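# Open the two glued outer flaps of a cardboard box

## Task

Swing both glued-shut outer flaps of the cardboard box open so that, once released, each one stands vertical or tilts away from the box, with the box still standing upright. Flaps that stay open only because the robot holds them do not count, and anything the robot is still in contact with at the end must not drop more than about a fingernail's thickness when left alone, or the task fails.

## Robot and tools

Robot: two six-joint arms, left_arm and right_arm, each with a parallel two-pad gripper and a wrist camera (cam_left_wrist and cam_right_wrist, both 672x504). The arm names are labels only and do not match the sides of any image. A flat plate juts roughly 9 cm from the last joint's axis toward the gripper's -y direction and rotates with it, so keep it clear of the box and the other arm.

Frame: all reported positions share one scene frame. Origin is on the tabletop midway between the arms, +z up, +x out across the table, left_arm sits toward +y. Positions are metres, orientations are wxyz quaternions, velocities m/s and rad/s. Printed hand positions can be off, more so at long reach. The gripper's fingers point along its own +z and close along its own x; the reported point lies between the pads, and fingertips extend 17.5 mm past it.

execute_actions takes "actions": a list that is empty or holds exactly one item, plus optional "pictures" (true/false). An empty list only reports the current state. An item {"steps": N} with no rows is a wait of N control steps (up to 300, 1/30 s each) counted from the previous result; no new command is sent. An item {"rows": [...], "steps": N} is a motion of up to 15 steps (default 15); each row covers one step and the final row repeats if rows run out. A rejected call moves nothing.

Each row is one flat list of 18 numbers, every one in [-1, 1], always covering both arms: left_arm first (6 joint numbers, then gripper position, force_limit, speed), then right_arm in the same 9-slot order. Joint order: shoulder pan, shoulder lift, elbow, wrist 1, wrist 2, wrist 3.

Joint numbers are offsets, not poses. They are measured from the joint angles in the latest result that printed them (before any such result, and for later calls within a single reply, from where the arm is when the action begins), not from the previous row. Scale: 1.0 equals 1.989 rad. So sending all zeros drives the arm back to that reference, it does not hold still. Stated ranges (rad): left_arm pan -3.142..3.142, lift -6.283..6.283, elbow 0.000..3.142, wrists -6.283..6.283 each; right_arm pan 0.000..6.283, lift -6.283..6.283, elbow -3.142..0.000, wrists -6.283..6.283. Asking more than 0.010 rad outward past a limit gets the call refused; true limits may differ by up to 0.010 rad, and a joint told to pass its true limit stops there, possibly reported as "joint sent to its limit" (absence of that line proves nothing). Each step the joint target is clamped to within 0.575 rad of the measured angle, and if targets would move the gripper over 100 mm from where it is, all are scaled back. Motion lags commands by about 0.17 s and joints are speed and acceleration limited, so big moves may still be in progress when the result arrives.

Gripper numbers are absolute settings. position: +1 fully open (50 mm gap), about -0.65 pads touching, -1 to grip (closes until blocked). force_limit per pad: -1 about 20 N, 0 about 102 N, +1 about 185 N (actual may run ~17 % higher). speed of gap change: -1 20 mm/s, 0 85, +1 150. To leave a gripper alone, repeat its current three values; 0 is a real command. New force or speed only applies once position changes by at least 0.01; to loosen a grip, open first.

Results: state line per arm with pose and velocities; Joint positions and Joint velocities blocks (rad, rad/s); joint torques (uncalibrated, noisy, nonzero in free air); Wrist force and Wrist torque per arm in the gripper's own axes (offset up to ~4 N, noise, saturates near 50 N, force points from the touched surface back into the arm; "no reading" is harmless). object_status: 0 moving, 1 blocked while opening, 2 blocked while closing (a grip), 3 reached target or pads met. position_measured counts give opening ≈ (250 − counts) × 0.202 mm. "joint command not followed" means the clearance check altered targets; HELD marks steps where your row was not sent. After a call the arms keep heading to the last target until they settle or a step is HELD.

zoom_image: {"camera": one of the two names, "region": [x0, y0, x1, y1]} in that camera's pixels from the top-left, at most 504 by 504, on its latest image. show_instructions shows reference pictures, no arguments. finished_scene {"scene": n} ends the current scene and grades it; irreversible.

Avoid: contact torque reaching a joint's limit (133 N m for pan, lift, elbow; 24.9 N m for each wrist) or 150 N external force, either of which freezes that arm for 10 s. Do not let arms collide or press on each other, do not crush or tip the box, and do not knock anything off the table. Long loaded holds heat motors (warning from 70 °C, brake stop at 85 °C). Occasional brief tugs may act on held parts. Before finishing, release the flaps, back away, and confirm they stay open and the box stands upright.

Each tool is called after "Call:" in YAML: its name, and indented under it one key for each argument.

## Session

Call:
execute_actions:
  actions: []

Scene clock: 0.00 s of 4500.00 s.
left_arm: end_effector_position=(+0.4416, +0.3461, +0.3977) position_measured=3 object_status=3 end_effector_quat_wxyz=(+0.068, +0.875, +0.479, -0.011) end_effector_velocity=(-0.000, -0.000, +0.000) end_effector_angular_velocity=(-0.000, -0.001, -0.002) | right_arm: end_effector_position=(+0.2644, +0.1036, +0.3923) position_measured=173 object_status=3 end_effector_quat_wxyz=(+0.073, +0.892, -0.445, +0.031) end_effector_velocity=(+0.000, -0.000, +0.000) end_effector_angular_velocity=(-0.001, -0.001, -0.001)
Joint positions: left_arm=[-0.808 -1.79   1.581 -1.479 -1.644 -0.101] | right_arm=[ 4.448 -1.825 -1.044 -1.997  1.532 -2.513]
Joint velocities: left_arm=[-0.001 -0.    -0.001 -0.     0.     0.001] | right_arm=[ 0.     0.     0.    -0.001 -0.001  0.001]
Joint torques (N m, as the arm reports them, + toward a larger angle): no reading
Motor temperatures (°C, as the motors report them): left_arm=[22 21 23 30 25 27] | right_arm=[24 24 24 30 29 32]
Wrist force (N, on the end effector, along its own x y z axes, offset not removed): no reading
Wrist torque (N m, same axes, about the end effector's origin, offset not removed): no reading

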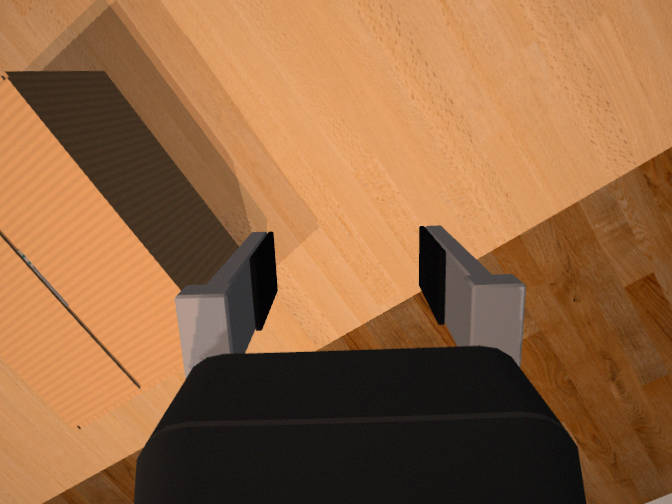

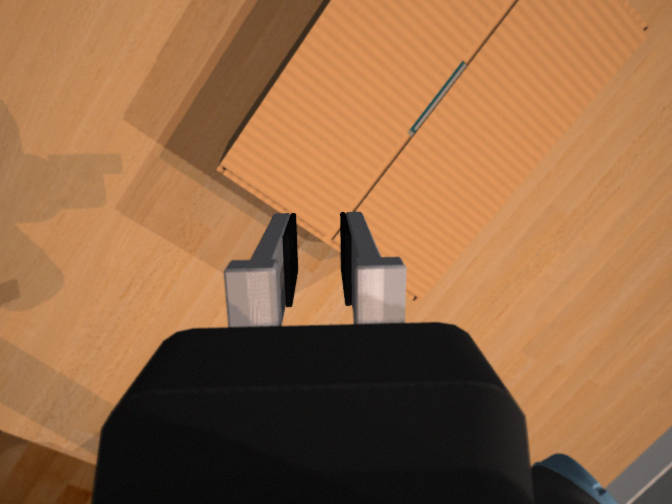

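Call:
show_instructions:

Call:
zoom_image:
  camera: "cam_right_wrist"
  region: [320, 0, 560, 240]

Reference images for this scene: manual page 1, manual page 2, manual page 3, manual page 4.

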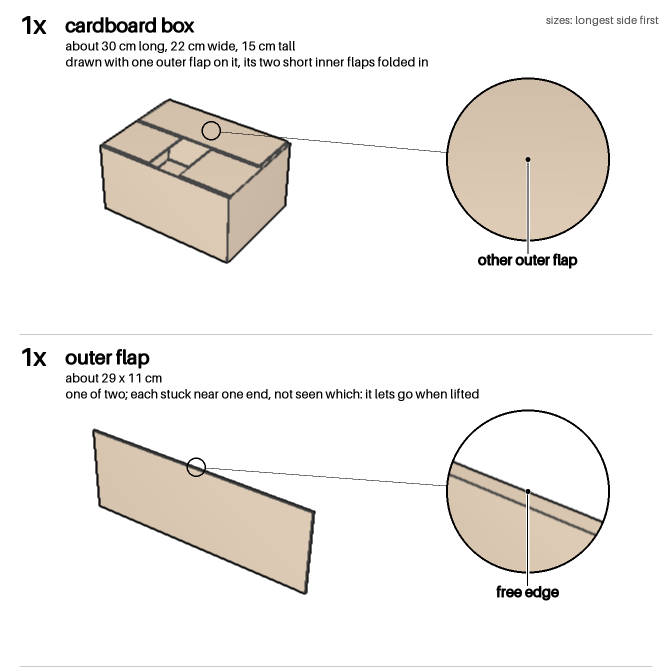

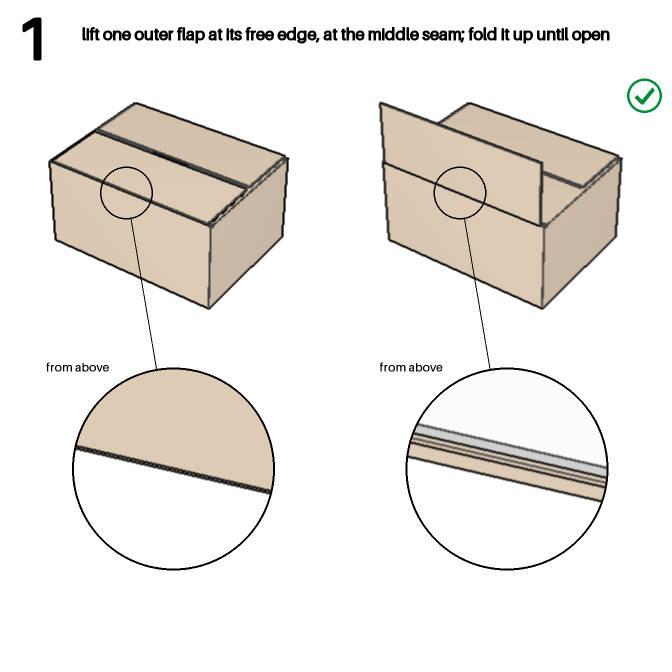

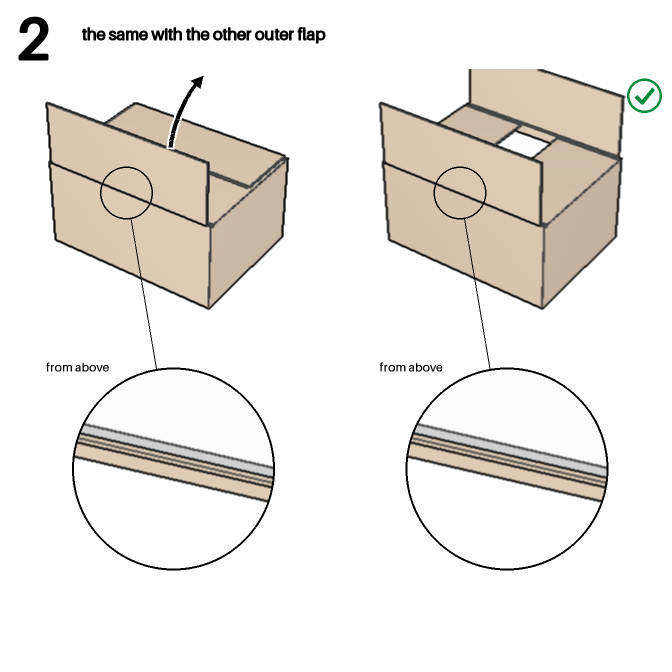

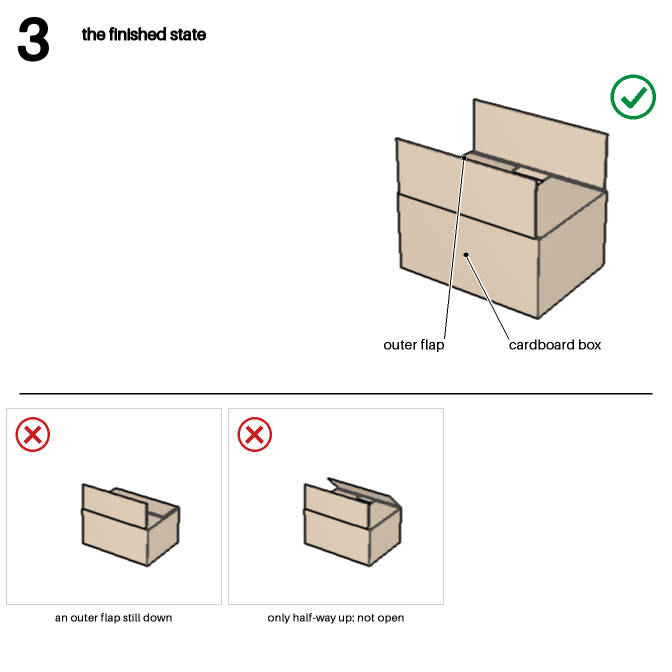

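Region (320, 0, 560, 240) of cam_right_wrist's 672x504 image, scaled by 2.100, with more detail than that image has.

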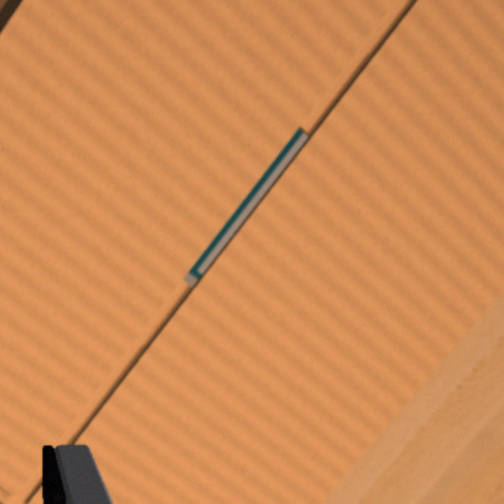

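Call:
execute_actions:
  actions:
    - {"rows":[[0,0,0,0,0,1,1,0,0,-0.094,0.035,-0.15,0.304,0.08,0.072,1,0,0]]}
  pictures: false

Call:
execute_actions:
  actions:
    - {"steps":25}
  pictures: false

Scene clock: 40.03 s of 4500.00 s.
left_arm: end_effector_position=(+0.4592, +0.3574, +0.3971) position_measured=3 object_status=3 end_effector_quat_wxyz=(+0.066, +0.995, +0.070, +0.019) end_effector_velocity=(+0.059, +0.008, +0.002) end_effector_angular_velocity=(+0.110, -0.311, -2.365) | right_arm: end_effector_position=(+0.3464, +0.1238, +0.3555) position_measured=3 object_status=0 end_effector_quat_wxyz=(-0.083, +0.811, -0.575, -0.069) end_effector_velocity=(+0.050, +0.038, +0.012) end_effector_angular_velocity=(+0.281, -0.080, -0.097)
Joint positions: left_arm=[-0.808 -1.79   1.581 -1.479 -1.644  0.761] | right_arm=[ 4.269 -1.758 -1.327 -1.443  1.685 -2.375]
Joint velocities: left_arm=[-0.     0.    -0.002 -0.     0.     2.388] | right_arm=[-0.063  0.02  -0.118  0.39   0.052  0.044]
Joint torques (N m, as the arm reports them, + toward a larger angle): left_arm=[ -2.34 -17.52 -26.4   -3.35  -0.76  12.62] | right_arm=[-10.22  46.68  17.88   5.64   2.65   2.35]
Motor temperatures (°C, as the motors report them): left_arm=[22 21 23 30 25 27] | right_arm=[24 24 24 30 29 32]
Wrist force (N, on the end effector, along its own x y z axes, offset not removed): left_arm=[-2.5 1.1 9.2] | right_arm=[-0.2 -1.8 -1.4]
Wrist torque (N m, same axes, about the end effector's origin, offset not removed): left_arm=[0.28 0.54 0.27] | right_arm=[-0.35 0.03 -0.02]
Steps of this call (steps 1 to 90: nothing new was sent; then 36.53 s passed at rest; steps 91 to 105: all 15 steps of this action). Readings (joint positions | what the end effector reports):
91: left_arm=[-0.808 -1.790 1.581 -1.479 -1.644 -0.101] | right_arm=[4.448 -1.825 -1.044 -1.997 1.532 -2.513] | left_arm position_measured=3 object_status=3 | right_arm position_measured=171 object_status=0
92: left_arm=[-0.808 -1.790 1.581 -1.479 -1.644 -0.098] | right_arm=[4.445 -1.822 -1.047 -1.993 1.536 -2.510] | left_arm position_measured=3 object_status=3 | right_arm position_measured=157 object_status=0
94: left_arm=[-0.808 -1.790 1.581 -1.479 -1.644 -0.050] | right_arm=[4.401 -1.800 -1.095 -1.945 1.576 -2.471] | left_arm position_measured=3 object_status=3 | right_arm position_measured=129 object_status=0
98: left_arm=[-0.808 -1.790 1.581 -1.479 -1.644 0.193] | right_arm=[4.311 -1.771 -1.249 -1.703 1.650 -2.406] | left_arm position_measured=3 object_status=3 | right_arm position_measured=73 object_status=0
105: the state above

Scene clock: 40.87 s of 4500.00 s.
left_arm: end_effector_position=(+0.4834, +0.3467, +0.3996) position_measured=3 object_status=3 end_effector_quat_wxyz=(+0.046, +0.880, -0.470, +0.051) end_effector_velocity=(+0.001, -0.001, +0.000) end_effector_angular_velocity=(+0.002, -0.007, -0.049) | right_arm: end_effector_position=(+0.3529, +0.1286, +0.3573) position_measured=3 object_status=3 end_effector_quat_wxyz=(-0.101, +0.806, -0.578, -0.075) end_effector_velocity=(+0.000, +0.000, +0.001) end_effector_angular_velocity=(+0.003, -0.002, +0.000)
Joint positions: left_arm=[-0.808 -1.79   1.581 -1.479 -1.644  1.882] | right_arm=[ 4.261 -1.756 -1.342 -1.392  1.692 -2.37 ]
Joint velocities: left_arm=[ 0.    0.   -0.    0.    0.    0.05] | right_arm=[-0.     0.001  0.     0.002 -0.    -0.   ]
Joint torques (N m, as the arm reports them, + toward a larger angle): left_arm=[ -1.98 -17.55 -25.98  -3.37  -0.5    2.11] | right_arm=[-10.62  44.73  16.62   5.55   2.47   2.13]
Motor temperatures (°C, as the motors report them): left_arm=[22 21 23 30 25 27] | right_arm=[24 24 24 30 29 32]
Wrist force (N, on the end effector, along its own x y z axes, offset not removed): left_arm=[1.3 1.7 5.5] | right_arm=[-0.5 0.7 -1.1]
Wrist torque (N m, same axes, about the end effector's origin, offset not removed): left_arm=[0.49 -0.22 0.17] | right_arm=[0.32 0.07 0.08]
Steps of this call (steps 1 to 25: the robot went on to your last target). Readings (joint positions | what the end effector reports):
1: left_arm=[-0.808 -1.790 1.581 -1.479 -1.644 0.842] | right_arm=[4.267 -1.758 -1.331 -1.431 1.687 -2.374] | left_arm position_measured=3 object_status=3 | right_arm position_measured=3 object_status=0
2: left_arm=[-0.808 -1.790 1.581 -1.479 -1.644 0.923] | right_arm=[4.266 -1.757 -1.333 -1.422 1.688 -2.373] | left_arm position_measured=3 object_status=3 | right_arm position_measured=3 object_status=0
4: left_arm=[-0.808 -1.790 1.581 -1.479 -1.644 1.086] | right_arm=[4.264 -1.757 -1.337 -1.410 1.689 -2.372] | left_arm position_measured=3 object_status=3 | right_arm position_measured=3 object_status=0
8: left_arm=[-0.808 -1.790 1.581 -1.479 -1.644 1.412] | right_arm=[4.262 -1.756 -1.341 -1.398 1.691 -2.370] | left_arm position_measured=3 object_status=3 | right_arm position_measured=3 object_status=3
25: the state above

Call:
execute_actions:
  actions:
    - {"rows":[[-0.12,0.097,0.302,-0.34,0.0367,0.0447,1,0,0,-0.0947,0.0353,-0.2793,0.3043,0.0783,0.0729,1,0,0]]}
  pictures: false

Call:
execute_actions:
  actions:
    - {"steps":35}

Scene clock: 47.40 s of 4500.00 s.
left_arm: end_effector_position=(+0.4797, +0.2762, +0.2077) position_measured=3 object_status=3 end_effector_quat_wxyz=(+0.016, +0.829, -0.560, +0.012) end_effector_velocity=(-0.092, -0.094, -0.451) end_effector_angular_velocity=(+0.183, +0.023, -0.467) | right_arm: end_effector_position=(+0.3847, +0.0477, +0.2209) position_measured=3 object_status=3 end_effector_quat_wxyz=(-0.144, +0.711, -0.672, -0.147) end_effector_velocity=(-0.002, -0.100, -0.137) end_effector_angular_velocity=(+0.158, +0.063, -0.209)
Joint positions: left_arm=[-0.959 -1.667  1.946 -1.88  -1.597  1.941] | right_arm=[ 4.091 -1.692 -1.832 -0.861  1.832 -2.239]
Joint velocities: left_arm=[-0.351  0.283  0.903 -1.033  0.105  0.12 ] | right_arm=[-0.147  0.052 -0.512  0.575  0.119  0.11 ]
Joint torques (N m, as the arm reports them, + toward a larger angle): left_arm=[ -6.39 -12.94 -13.99  -6.38   3.02   2.65] | right_arm=[-8.8  43.15 23.86  6.56  2.94  2.14]
Motor temperatures (°C, as the motors report them): left_arm=[22 21 23 30 25 27] | right_arm=[24 24 24 30 29 32]
Wrist force (N, on the end effector, along its own x y z axes, offset not removed): left_arm=[2.2 -4.1 1.2] | right_arm=[3.3 -2.9 0.8]
Wrist torque (N m, same axes, about the end effector's origin, offset not removed): left_arm=[-0.62 -0.28 0.02] | right_arm=[-0.35 -0.47 -0.12]
Steps of this call (steps 1 to 30: the robot went on to your last target; steps 31 to 90: nothing new was sent; then 3.03 s passed at rest; steps 91 to 105: all 15 steps of this action). Readings (joint positions | what the end effector reports):
91: left_arm=[-0.808 -1.790 1.581 -1.479 -1.644 1.888] | right_arm=[4.261 -1.756 -1.342 -1.392 1.692 -2.369] | left_arm position_measured=3 object_status=3 | right_arm position_measured=3 object_status=3
92: left_arm=[-0.811 -1.787 1.584 -1.482 -1.643 1.890] | right_arm=[4.258 -1.753 -1.346 -1.389 1.695 -2.366] | left_arm position_measured=3 object_status=3 | right_arm position_measured=3 object_status=3
94: left_arm=[-0.834 -1.768 1.626 -1.524 -1.635 1.898] | right_arm=[4.227 -1.741 -1.393 -1.341 1.721 -2.342] | left_arm position_measured=3 object_status=3 | right_arm position_measured=3 object_status=3
98: left_arm=[-0.879 -1.732 1.740 -1.642 -1.622 1.913] | right_arm=[4.167 -1.719 -1.578 -1.144 1.770 -2.296] | left_arm position_measured=3 object_status=3 | right_arm position_measured=3 object_status=3
105: the state above

Scene clock: 48.57 s of 4500.00 s.
left_arm: end_effector_position=(+0.4465, +0.2666, +0.0984) position_measured=3 object_status=3 end_effector_quat_wxyz=(+0.000, +0.795, -0.607, -0.000) end_effector_velocity=(+0.000, -0.000, +0.000) end_effector_angular_velocity=(-0.001, -0.000, +0.000) | right_arm: end_effector_position=(+0.3839, +0.0345, +0.2035) position_measured=3 object_status=3 end_effector_quat_wxyz=(-0.151, +0.700, -0.681, -0.155) end_effector_velocity=(+0.000, +0.000, +0.001) end_effector_angular_velocity=(+0.002, -0.001, -0.002)
Joint positions: left_arm=[-1.047 -1.597  2.181 -2.155 -1.571  1.97 ] | right_arm=[ 4.072 -1.685 -1.898 -0.787  1.847 -2.225]
Joint velocities: left_arm=[ 0.     0.     0.    -0.001 -0.    -0.   ] | right_arm=[-0.     0.     0.001  0.001  0.     0.002]
Joint torques (N m, as the arm reports them, + toward a larger angle): left_arm=[ -6.79 -14.46 -15.36  -4.56   2.9    2.08] | right_arm=[-11.49  41.3   13.11   5.94   2.84   2.3 ]
Motor temperatures (°C, as the motors report them): left_arm=[22 21 23 30 25 27] | right_arm=[24 24 24 30 29 32]
Wrist force (N, on the end effector, along its own x y z axes, offset not removed): left_arm=[4.0 -3.7 0.5] | right_arm=[-0.9 -2.4 -1.6]
Wrist torque (N m, same axes, about the end effector's origin, offset not removed): left_arm=[-0.39 -0.74 0.26] | right_arm=[-0.39 0.25 -0.29]
Steps of this call (steps 1 to 30: the robot went on to your last target; steps 31 to 35: nothing new was sent). Readings (joint positions | what the end effector reports):
1: left_arm=[-0.971 -1.657 1.977 -1.915 -1.594 1.945] | right_arm=[4.087 -1.691 -1.847 -0.844 1.836 -2.235] | left_arm position_measured=3 object_status=3 | right_arm position_measured=3 object_status=3
2: left_arm=[-0.983 -1.648 2.008 -1.951 -1.590 1.949] | right_arm=[4.084 -1.689 -1.858 -0.831 1.838 -2.233] | left_arm position_measured=3 object_status=3 | right_arm position_measured=3 object_status=3
4: left_arm=[-1.006 -1.629 2.069 -2.022 -1.583 1.957] | right_arm=[4.079 -1.688 -1.874 -0.813 1.842 -2.230] | left_arm position_measured=3 object_status=3 | right_arm position_measured=3 object_status=3
8: left_arm=[-1.032 -1.609 2.142 -2.108 -1.575 1.966] | right_arm=[4.075 -1.686 -1.890 -0.796 1.845 -2.226] | left_arm position_measured=3 object_status=3 | right_arm position_measured=3 object_status=3
35: the state above
All arms were judged still, so your last target was given up. Only a new action makes them travel on or press farther. Fingers that are still opening or closing keep moving.

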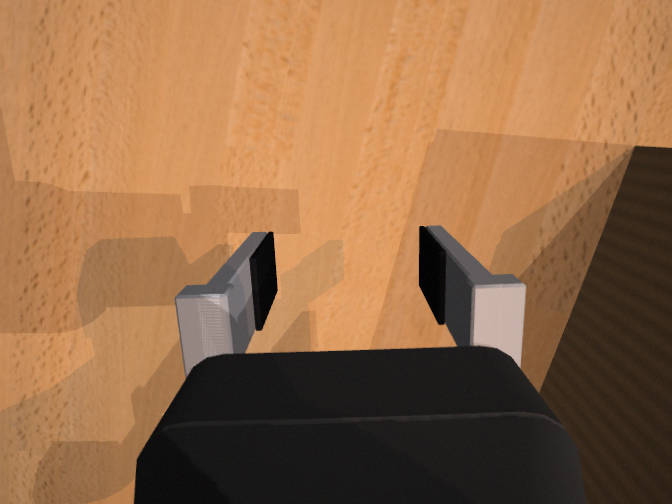

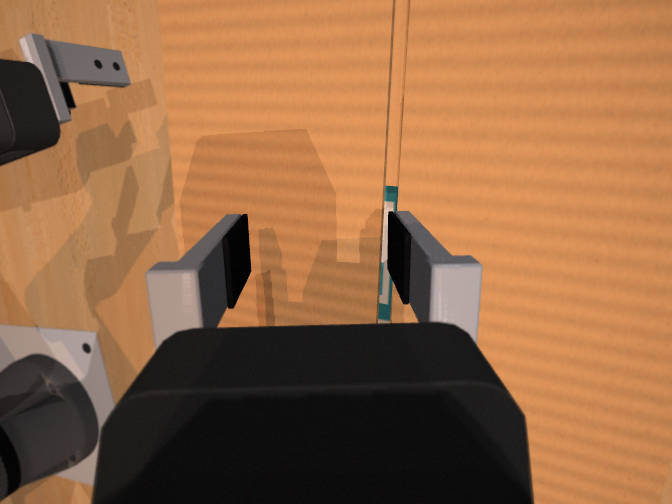

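Call:
execute_actions:
  actions:
    - {"rows":[[0,0,0,0,0,0,1,0,0,0.0107,-0.0084,-0.0139,0.0223,0,0.0346,1,0,0]]}
  pictures: false

Call:
execute_actions:
  actions:
    - {"steps":10}

Scene clock: 59.73 s of 4500.00 s.
left_arm: end_effector_position=(+0.4465, +0.2666, +0.0984) position_measured=3 object_status=3 end_effector_quat_wxyz=(+0.000, +0.795, -0.607, -0.000) end_effector_velocity=(-0.001, +0.000, -0.001) end_effector_angular_velocity=(+0.001, +0.000, -0.001) | right_arm: end_effector_position=(+0.3747, +0.0413, +0.1870) position_measured=3 object_status=3 end_effector_quat_wxyz=(-0.144, +0.684, -0.697, -0.162) end_effector_velocity=(-0.002, +0.002, -0.004) end_effector_angular_velocity=(-0.000, +0.007, -0.013)
Joint positions: left_arm=[-1.047 -1.597  2.181 -2.155 -1.571  1.97 ] | right_arm=[ 4.093 -1.701 -1.924 -0.744  1.847 -2.158]
Joint velocities: left_arm=[-0.001 -0.     0.001 -0.     0.     0.   ] | right_arm=[ 0.006 -0.003 -0.008  0.013 -0.001  0.02 ]
Joint torques (N m, as the arm reports them, + toward a larger angle): left_arm=[ -5.3  -15.33 -21.1   -3.23   2.6    2.  ] | right_arm=[ 9.3  18.62 11.23  4.96  2.47  2.93]
Motor temperatures (°C, as the motors report them): left_arm=[22 21 23 30 25 27] | right_arm=[24 24 24 30 29 32]
Wrist force (N, on the end effector, along its own x y z axes, offset not removed): left_arm=[-0.6 -1.0 5.1] | right_arm=[-0.7 -1.7 -3.5]
Wrist torque (N m, same axes, about the end effector's origin, offset not removed): left_arm=[-0.03 0.04 0.03] | right_arm=[-0.08 0.08 0.07]
Steps of this call (steps 1 to 90: nothing new was sent; then 7.67 s passed at rest; steps 91 to 105: all 15 steps of this action). Readings (joint positions | what the end effector reports):
91: left_arm=[-1.047 -1.597 2.181 -2.155 -1.571 1.970] | right_arm=[4.072 -1.685 -1.898 -0.787 1.847 -2.225] | left_arm position_measured=3 object_status=3 | right_arm position_measured=3 object_status=3
92: left_arm=[-1.047 -1.597 2.181 -2.155 -1.571 1.970] | right_arm=[4.074 -1.686 -1.900 -0.784 1.847 -2.221] | left_arm position_measured=3 object_status=3 | right_arm position_measured=3 object_status=3
94: left_arm=[-1.047 -1.597 2.181 -2.155 -1.571 1.970] | right_arm=[4.081 -1.692 -1.909 -0.770 1.847 -2.199] | left_arm position_measured=3 object_status=3 | right_arm position_measured=3 object_status=3
98: left_arm=[-1.047 -1.597 2.181 -2.155 -1.571 1.970] | right_arm=[4.089 -1.698 -1.920 -0.752 1.847 -2.171] | left_arm position_measured=3 object_status=3 | right_arm position_measured=3 object_status=3
105: the state above

Scene clock: 60.07 s of 4500.00 s.
left_arm: end_effector_position=(+0.4465, +0.2666, +0.0984) position_measured=3 object_status=3 end_effector_quat_wxyz=(+0.000, +0.795, -0.607, -0.000) end_effector_velocity=(-0.000, +0.000, -0.000) end_effector_angular_velocity=(+0.000, +0.000, +0.001) | right_arm: end_effector_position=(+0.3744, +0.0415, +0.1864) position_measured=3 object_status=3 end_effector_quat_wxyz=(-0.144, +0.683, -0.697, -0.162) end_effector_velocity=(-0.000, +0.000, -0.000) end_effector_angular_velocity=(+0.000, -0.001, +0.001)
Joint positions: left_arm=[-1.047 -1.597  2.181 -2.155 -1.571  1.97 ] | right_arm=[ 4.094 -1.702 -1.925 -0.743  1.847 -2.156]
Joint velocities: left_arm=[-0.    -0.     0.     0.    -0.    -0.001] | right_arm=[ 0.001  0.    -0.001  0.001 -0.    -0.   ]
Joint torques (N m, as the arm reports them, + toward a larger angle): left_arm=[ -3.96 -16.91 -24.55  -1.99   2.54   2.04] | right_arm=[10.59 18.51 11.25  4.79  2.24  2.46]
Motor temperatures (°C, as the motors report them): left_arm=[22 21 23 30 25 27] | right_arm=[24 24 24 30 29 32]
Wrist force (N, on the end effector, along its own x y z axes, offset not removed): left_arm=[-1.1 -3.1 4.4] | right_arm=[-1.6 -2.4 -5.5]
Wrist torque (N m, same axes, about the end effector's origin, offset not removed): left_arm=[-0.36 0.29 0.06] | right_arm=[-0.02 0.31 0.06]
Steps of this call (steps 1 to 10: the robot went on to your last target). Readings (joint positions | what the end effector reports):
1: left_arm=[-1.047 -1.597 2.181 -2.155 -1.571 1.970] | right_arm=[4.093 -1.702 -1.925 -0.744 1.847 -2.158] | left_arm position_measured=3 object_status=3 | right_arm position_measured=3 object_status=3
2: left_arm=[-1.047 -1.597 2.181 -2.155 -1.571 1.970] | right_arm=[4.093 -1.702 -1.925 -0.744 1.847 -2.157] | left_arm position_measured=3 object_status=3 | right_arm position_measured=3 object_status=3
4: left_arm=[-1.047 -1.597 2.181 -2.155 -1.571 1.970] | right_arm=[4.093 -1.702 -1.925 -0.743 1.847 -2.157] | left_arm position_measured=3 object_status=3 | right_arm position_measured=3 object_status=3
8: left_arm=[-1.047 -1.597 2.181 -2.155 -1.571 1.970] | right_arm=[4.094 -1.702 -1.925 -0.743 1.847 -2.156] | left_arm position_measured=3 object_status=3 | right_arm position_measured=3 object_status=3
10: the state above

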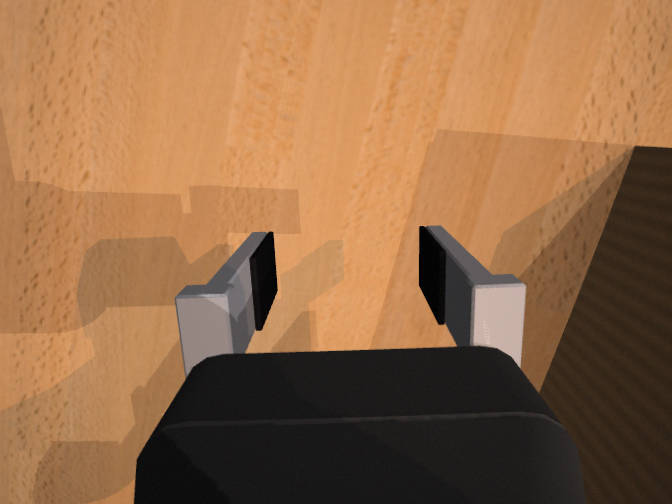

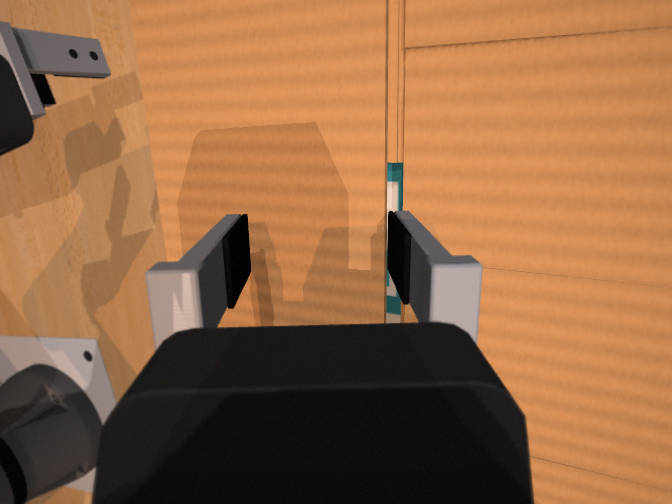

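Call:
execute_actions:
  actions:
    - {"rows":[[0,0,0,0,0,0,1,0,0,0,-0.0032,-0.0049,0.0081,0,0,1,0,0]]}

Call:
zoom_image:
  camera: "cam_right_wrist"
  region: [300, 120, 500, 320]

Scene clock: 68.33 s of 4500.00 s.
left_arm: end_effector_position=(+0.4465, +0.2666, +0.0984) position_measured=3 object_status=3 end_effector_quat_wxyz=(+0.000, +0.795, -0.607, -0.000) end_effector_velocity=(-0.000, -0.001, +0.000) end_effector_angular_velocity=(-0.001, -0.000, -0.001) | right_arm: end_effector_position=(+0.3742, +0.0413, +0.1807) position_measured=3 object_status=3 end_effector_quat_wxyz=(-0.144, +0.683, -0.697, -0.162) end_effector_velocity=(+0.000, +0.000, -0.000) end_effector_angular_velocity=(+0.001, -0.001, +0.000)
Joint positions: left_arm=[-1.047 -1.597  2.181 -2.155 -1.571  1.97 ] | right_arm=[ 4.094 -1.708 -1.935 -0.727  1.847 -2.156]
Joint velocities: left_arm=[-0.001  0.    -0.001 -0.    -0.    -0.001] | right_arm=[ 0.    -0.001 -0.002  0.004 -0.    -0.   ]
Joint torques (N m, as the arm reports them, + toward a larger angle): left_arm=[  3.81 -24.22 -22.21  -3.02   1.03   1.47] | right_arm=[ 0.95 11.41  5.35  2.59  0.29 -1.88]
Motor temperatures (°C, as the motors report them): left_arm=[22 21 23 30 25 27] | right_arm=[24 24 24 30 29 32]
Wrist force (N, on the end effector, along its own x y z axes, offset not removed): left_arm=[1.4 -1.4 4.3] | right_arm=[-6.0 -7.2 -12.4]
Wrist torque (N m, same axes, about the end effector's origin, offset not removed): left_arm=[-0.06 -0.45 0.20] | right_arm=[-0.33 0.05 -0.36]
Steps of this call (steps 1 to 15: the robot went on to your last target; steps 16 to 90: nothing new was sent; then 4.77 s passed at rest; steps 91 to 105: all 15 steps of this action). Readings (joint positions | what the end effector reports):
91: left_arm=[-1.047 -1.597 2.181 -2.155 -1.571 1.970] | right_arm=[4.094 -1.702 -1.925 -0.743 1.847 -2.156] | left_arm position_measured=3 object_status=3 | right_arm position_measured=3 object_status=3
92: left_arm=[-1.047 -1.597 2.181 -2.155 -1.571 1.970] | right_arm=[4.094 -1.703 -1.926 -0.741 1.847 -2.156] | left_arm position_measured=3 object_status=3 | right_arm position_measured=3 object_status=3
94: left_arm=[-1.047 -1.597 2.181 -2.155 -1.571 1.970] | right_arm=[4.094 -1.705 -1.929 -0.736 1.847 -2.156] | left_arm position_measured=3 object_status=3 | right_arm position_measured=3 object_status=3
98: left_arm=[-1.047 -1.597 2.181 -2.155 -1.571 1.970] | right_arm=[4.094 -1.707 -1.933 -0.730 1.847 -2.156] | left_arm position_measured=3 object_status=3 | right_arm position_measured=3 object_status=3
105: the state above

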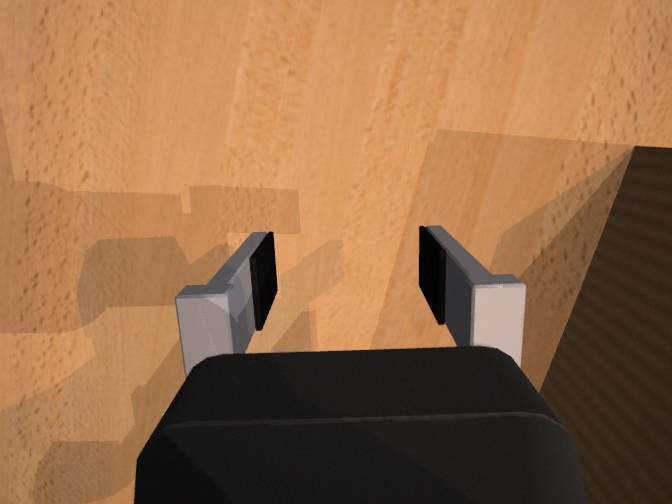

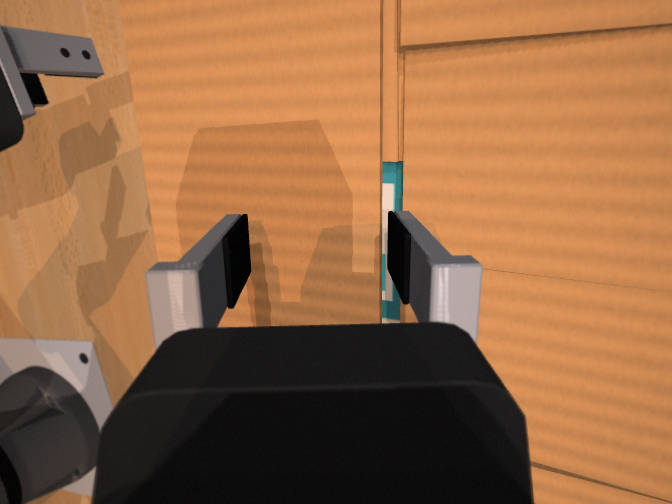

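Region (300, 120, 500, 320) of cam_right_wrist's 672x504 image, scaled by 2.520, with more detail than that image has.

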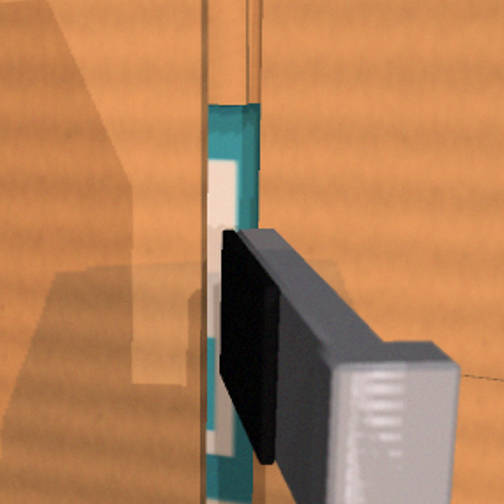

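Soft here. Press 3 more, then +n 4.

Call:
execute_actions:
  actions:
    - {"rows":[[0,0,0,0,0,0,1,0,0,0,-0.0016,-0.0024,0.004,0,0,1,0,0]]}
  pictures: false

Call:
execute_actions:
  actions:
    - {"rows":[[0,0,0,0,0,0,1,0,0,0.0022,-0.0035,0.004,-0.0005,0,0.0019,1,0,0]]}

Call:
zoom_image:
  camera: "cam_right_wrist"
  region: [300, 120, 500, 320]

Scene clock: 73.37 s of 4500.00 s.
left_arm: end_effector_position=(+0.4465, +0.2666, +0.0984) position_measured=3 object_status=3 end_effector_quat_wxyz=(+0.000, +0.795, -0.607, -0.000) end_effector_velocity=(+0.000, -0.001, +0.001) end_effector_angular_velocity=(-0.001, -0.001, -0.000) | right_arm: end_effector_position=(+0.3741, +0.0412, +0.1780) position_measured=3 object_status=3 end_effector_quat_wxyz=(-0.144, +0.683, -0.697, -0.162) end_effector_velocity=(-0.000, +0.000, -0.001) end_effector_angular_velocity=(-0.000, -0.000, +0.002)
Joint positions: left_arm=[-1.047 -1.597  2.181 -2.155 -1.571  1.97 ] | right_arm=[ 4.094 -1.711 -1.939 -0.719  1.847 -2.156]
Joint velocities: left_arm=[-0.    -0.    -0.001 -0.    -0.     0.   ] | right_arm=[ 0.    -0.002 -0.     0.002  0.    -0.002]
Joint torques (N m, as the arm reports them, + toward a larger angle): left_arm=[ -3.02 -24.06 -20.64  -3.15   1.     1.35] | right_arm=[-0.81 -4.02 -5.22  0.26  0.51 -1.64]
Motor temperatures (°C, as the motors report them): left_arm=[22 21 23 30 25 27] | right_arm=[24 24 24 30 29 32]
Wrist force (N, on the end effector, along its own x y z axes, offset not removed): left_arm=[-3.2 0.0 4.7] | right_arm=[-9.4 2.7 -38.1]
Wrist torque (N m, same axes, about the end effector's origin, offset not removed): left_arm=[0.04 0.49 0.31] | right_arm=[0.37 0.87 -0.13]
Steps of this call (steps 1 to 15: the robot went on to your last target; steps 16 to 90: nothing new was sent; then 1.53 s passed at rest; steps 91 to 105: all 15 steps of this action). Readings (joint positions | what the end effector reports):
91: left_arm=[-1.047 -1.597 2.181 -2.155 -1.571 1.970] | right_arm=[4.094 -1.708 -1.935 -0.727 1.847 -2.156] | left_arm position_measured=3 object_status=3 | right_arm position_measured=3 object_status=3
92: left_arm=[-1.047 -1.597 2.181 -2.155 -1.571 1.970] | right_arm=[4.094 -1.709 -1.936 -0.726 1.847 -2.156] | left_arm position_measured=3 object_status=3 | right_arm position_measured=3 object_status=3
94: left_arm=[-1.047 -1.597 2.181 -2.155 -1.571 1.970] | right_arm=[4.094 -1.710 -1.937 -0.723 1.847 -2.156] | left_arm position_measured=3 object_status=3 | right_arm position_measured=3 object_status=3
98: left_arm=[-1.047 -1.597 2.181 -2.155 -1.571 1.970] | right_arm=[4.094 -1.711 -1.939 -0.721 1.847 -2.156] | left_arm position_measured=3 object_status=3 | right_arm position_measured=3 object_status=3
105: the state above

Scene clock: 73.87 s of 4500.00 s.
left_arm: end_effector_position=(+0.4465, +0.2666, +0.0984) position_measured=3 object_status=3 end_effector_quat_wxyz=(+0.000, +0.795, -0.607, -0.000) end_effector_velocity=(+0.001, -0.000, +0.001) end_effector_angular_velocity=(-0.001, -0.001, -0.000) | right_arm: end_effector_position=(+0.3741, +0.0452, +0.1777) position_measured=3 object_status=3 end_effector_quat_wxyz=(-0.143, +0.684, -0.697, -0.162) end_effector_velocity=(-0.000, +0.002, +0.000) end_effector_angular_velocity=(+0.001, +0.001, +0.001)
Joint positions: left_arm=[-1.047 -1.597  2.181 -2.155 -1.571  1.97 ] | right_arm=[ 4.098 -1.718 -1.932 -0.721  1.847 -2.152]
Joint velocities: left_arm=[ 0.001 -0.    -0.002  0.001 -0.     0.001] | right_arm=[ 0.002 -0.002  0.003 -0.001  0.001  0.001]
Joint torques (N m, as the arm reports them, + toward a larger angle): left_arm=[ -2.92 -24.28 -21.    -2.86   0.97   1.32] | right_arm=[12.49 15.32 35.34  4.35  0.    2.27]
Motor temperatures (°C, as the motors report them): left_arm=[22 21 23 30 25 27] | right_arm=[24 24 24 30 29 32]
Wrist force (N, on the end effector, along its own x y z axes, offset not removed): left_arm=[-5.3 -0.5 3.9] | right_arm=[3.0 0.1 -3.3]
Wrist torque (N m, same axes, about the end effector's origin, offset not removed): left_arm=[0.04 0.90 0.37] | right_arm=[-0.10 0.55 -0.06]
Steps of this call (steps 1 to 15: all 15 steps of this action). Readings (joint positions | what the end effector reports):
1: left_arm=[-1.047 -1.597 2.181 -2.155 -1.571 1.970] | right_arm=[4.094 -1.711 -1.939 -0.719 1.847 -2.156] | left_arm position_measured=3 object_status=3 | right_arm position_measured=3 object_status=3
2: left_arm=[-1.047 -1.597 2.181 -2.155 -1.571 1.970] | right_arm=[4.094 -1.712 -1.939 -0.719 1.847 -2.156] | left_arm position_measured=3 object_status=3 | right_arm position_measured=3 object_status=3
4: left_arm=[-1.047 -1.597 2.181 -2.155 -1.571 1.970] | right_arm=[4.095 -1.714 -1.936 -0.719 1.847 -2.155] | left_arm position_measured=3 object_status=3 | right_arm position_measured=3 object_status=3
8: left_arm=[-1.047 -1.597 2.181 -2.155 -1.571 1.970] | right_arm=[4.097 -1.717 -1.933 -0.721 1.847 -2.153] | left_arm position_measured=3 object_status=3 | right_arm position_measured=3 object_status=3
15: the state above

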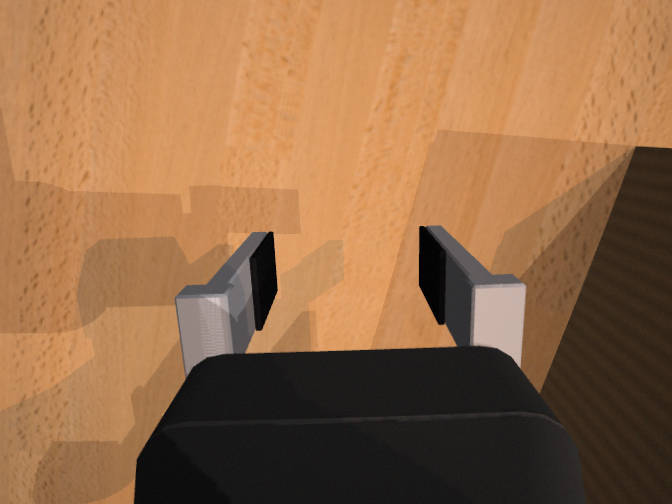

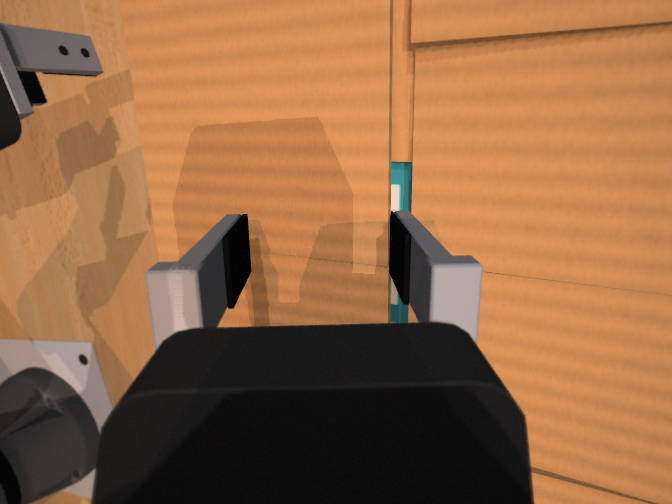

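Region (300, 120, 500, 320) of cam_right_wrist's 672x504 image, scaled by 2.520, with more detail than that image has.

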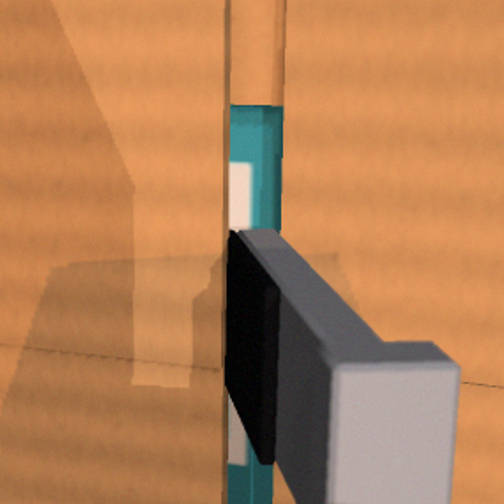

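Call:
execute_actions:
  actions:
    - {"rows":[[0,0,0,0,0,0,1,0,0,0.0013,-0.0043,-0.0007,0.0051,0,0.0012,1,0,0]]}

Call:
zoom_image:
  camera: "cam_right_wrist"
  region: [300, 120, 500, 320]

Scene clock: 78.97 s of 4500.00 s.
left_arm: end_effector_position=(+0.4465, +0.2666, +0.0984) position_measured=3 object_status=3 end_effector_quat_wxyz=(+0.000, +0.795, -0.607, -0.000) end_effector_velocity=(+0.000, -0.000, +0.000) end_effector_angular_velocity=(-0.001, -0.000, -0.001) | right_arm: end_effector_position=(+0.3741, +0.0476, +0.1740) position_measured=3 object_status=3 end_effector_quat_wxyz=(-0.143, +0.684, -0.697, -0.163) end_effector_velocity=(-0.000, +0.001, -0.001) end_effector_angular_velocity=(+0.001, -0.000, +0.002)
Joint positions: left_arm=[-1.047 -1.597  2.181 -2.155 -1.571  1.97 ] | right_arm=[ 4.1   -1.726 -1.933 -0.711  1.847 -2.15 ]
Joint velocities: left_arm=[-0.    -0.    -0.001  0.    -0.     0.001] | right_arm=[ 0.002 -0.003 -0.001  0.005  0.001 -0.   ]
Joint torques (N m, as the arm reports them, + toward a larger angle): left_arm=[ -3.56 -24.33 -21.72  -2.79   1.06   1.4 ] | right_arm=[13.79  8.43  5.09  3.74  0.42  2.38]
Motor temperatures (°C, as the motors report them): left_arm=[22 21 23 30 26 27] | right_arm=[24 24 24 30 29 32]
Wrist force (N, on the end effector, along its own x y z axes, offset not removed): left_arm=[-1.4 -8.2 3.7] | right_arm=[4.6 -1.7 -23.9]
Wrist torque (N m, same axes, about the end effector's origin, offset not removed): left_arm=[-1.20 0.09 0.18] | right_arm=[-0.03 0.28 -0.20]
Steps of this call (steps 1 to 15: the robot went on to your last target; steps 16 to 90: nothing new was sent; then 1.60 s passed at rest; steps 91 to 105: all 15 steps of this action). Readings (joint positions | what the end effector reports):
91: left_arm=[-1.047 -1.597 2.181 -2.155 -1.571 1.970] | right_arm=[4.098 -1.718 -1.931 -0.720 1.847 -2.152] | left_arm position_measured=3 object_status=3 | right_arm position_measured=3 object_status=3
92: left_arm=[-1.047 -1.597 2.181 -2.155 -1.571 1.970] | right_arm=[4.098 -1.719 -1.931 -0.719 1.847 -2.152] | left_arm position_measured=3 object_status=3 | right_arm position_measured=3 object_status=3
94: left_arm=[-1.047 -1.597 2.181 -2.155 -1.571 1.970] | right_arm=[4.099 -1.721 -1.932 -0.716 1.847 -2.151] | left_arm position_measured=3 object_status=3 | right_arm position_measured=3 object_status=3
98: left_arm=[-1.047 -1.597 2.181 -2.155 -1.571 1.970] | right_arm=[4.100 -1.725 -1.933 -0.712 1.847 -2.150] | left_arm position_measured=3 object_status=3 | right_arm position_measured=3 object_status=3
105: the state above

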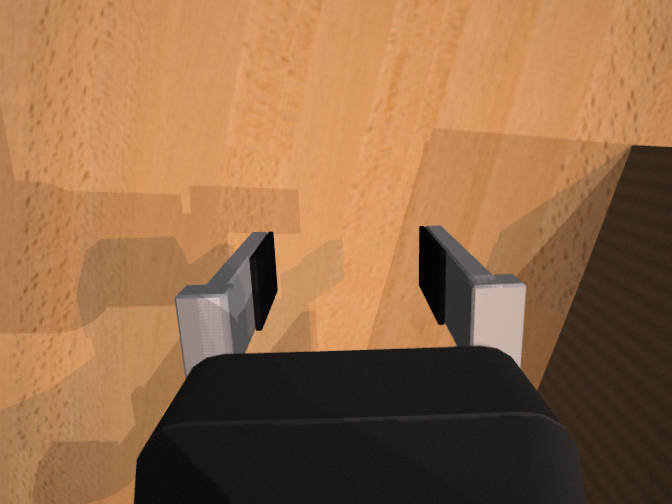

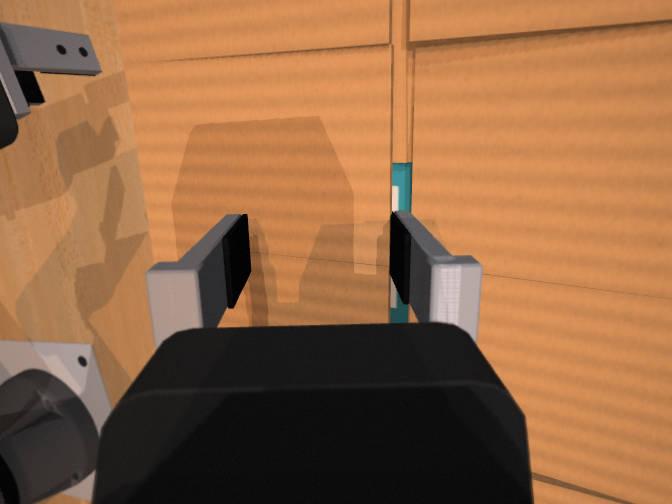

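Region (300, 120, 500, 320) of cam_right_wrist's 672x504 image, scaled by 2.520, with more detail than that image has.

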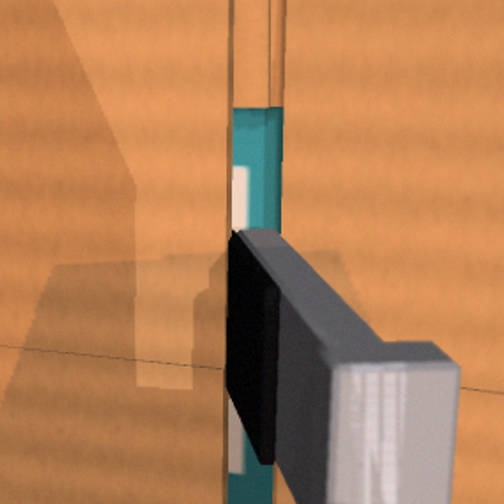

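Call:
execute_actions:
  actions:
    - {"rows":[[-0.11,0,0,0,0,0,1,0,0,0,0,0,0,0,0,1,0,0]],"steps":15}

Scene clock: 97.20 s of 4500.00 s.
left_arm: end_effector_position=(+0.3888, +0.1918, +0.0984) position_measured=3 object_status=3 end_effector_quat_wxyz=(+0.000, +0.727, -0.686, -0.000) end_effector_velocity=(-0.024, -0.026, +0.000) end_effector_angular_velocity=(-0.001, -0.001, -0.077) | right_arm: end_effector_position=(+0.3740, +0.0476, +0.1738) position_measured=3 object_status=3 end_effector_quat_wxyz=(-0.143, +0.684, -0.697, -0.163) end_effector_velocity=(+0.000, +0.000, +0.001) end_effector_angular_velocity=(+0.000, -0.001, +0.001)
Joint positions: left_arm=[-1.255 -1.597  2.181 -2.155 -1.571  1.97 ] | right_arm=[ 4.1   -1.726 -1.933 -0.711  1.847 -2.15 ]
Joint velocities: left_arm=[-0.077 -0.    -0.001 -0.     0.    -0.   ] | right_arm=[ 0.     0.001  0.002 -0.002 -0.    -0.001]
Joint torques (N m, as the arm reports them, + toward a larger angle): left_arm=[ -6.48 -23.9  -21.41  -2.72   0.22   1.32] | right_arm=[-1.85 30.29 18.31 -0.97  2.95 -1.5 ]
Motor temperatures (°C, as the motors report them): left_arm=[22 21 23 30 26 27] | right_arm=[24 24 24 30 29 32]
Wrist force (N, on the end effector, along its own x y z axes, offset not removed): left_arm=[0.0 -1.6 3.3] | right_arm=[-0.1 -2.8 -19.6]
Wrist torque (N m, same axes, about the end effector's origin, offset not removed): left_arm=[-0.18 -0.14 0.03] | right_arm=[0.29 0.24 -0.30]
Steps of this call (steps 1 to 15: the robot went on to your last target; steps 16 to 90: nothing new was sent; then 14.73 s passed at rest; steps 91 to 105: all 15 steps of this action). Readings (joint positions | what the end effector reports):
91: left_arm=[-1.047 -1.597 2.181 -2.155 -1.571 1.970] | right_arm=[4.100 -1.727 -1.933 -0.710 1.847 -2.150] | left_arm position_measured=3 object_status=3 | right_arm position_measured=3 object_status=3
92: left_arm=[-1.050 -1.597 2.181 -2.155 -1.571 1.970] | right_arm=[4.100 -1.727 -1.933 -0.710 1.847 -2.150] | left_arm position_measured=3 object_status=3 | right_arm position_measured=3 object_status=3
94: left_arm=[-1.095 -1.597 2.181 -2.155 -1.571 1.970] | right_arm=[4.100 -1.727 -1.933 -0.710 1.847 -2.150] | left_arm position_measured=3 object_status=3 | right_arm position_measured=3 object_status=3
98: left_arm=[-1.204 -1.597 2.181 -2.155 -1.571 1.970] | right_arm=[4.100 -1.727 -1.933 -0.710 1.847 -2.150] | left_arm position_measured=3 object_status=3 | right_arm position_measured=3 object_status=3
105: the state above

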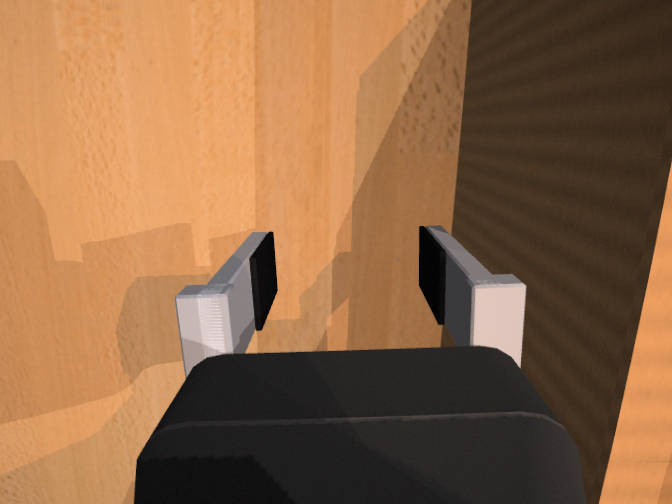

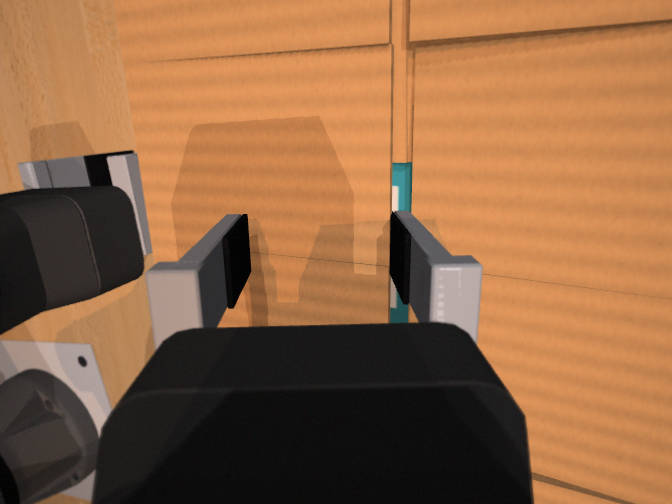

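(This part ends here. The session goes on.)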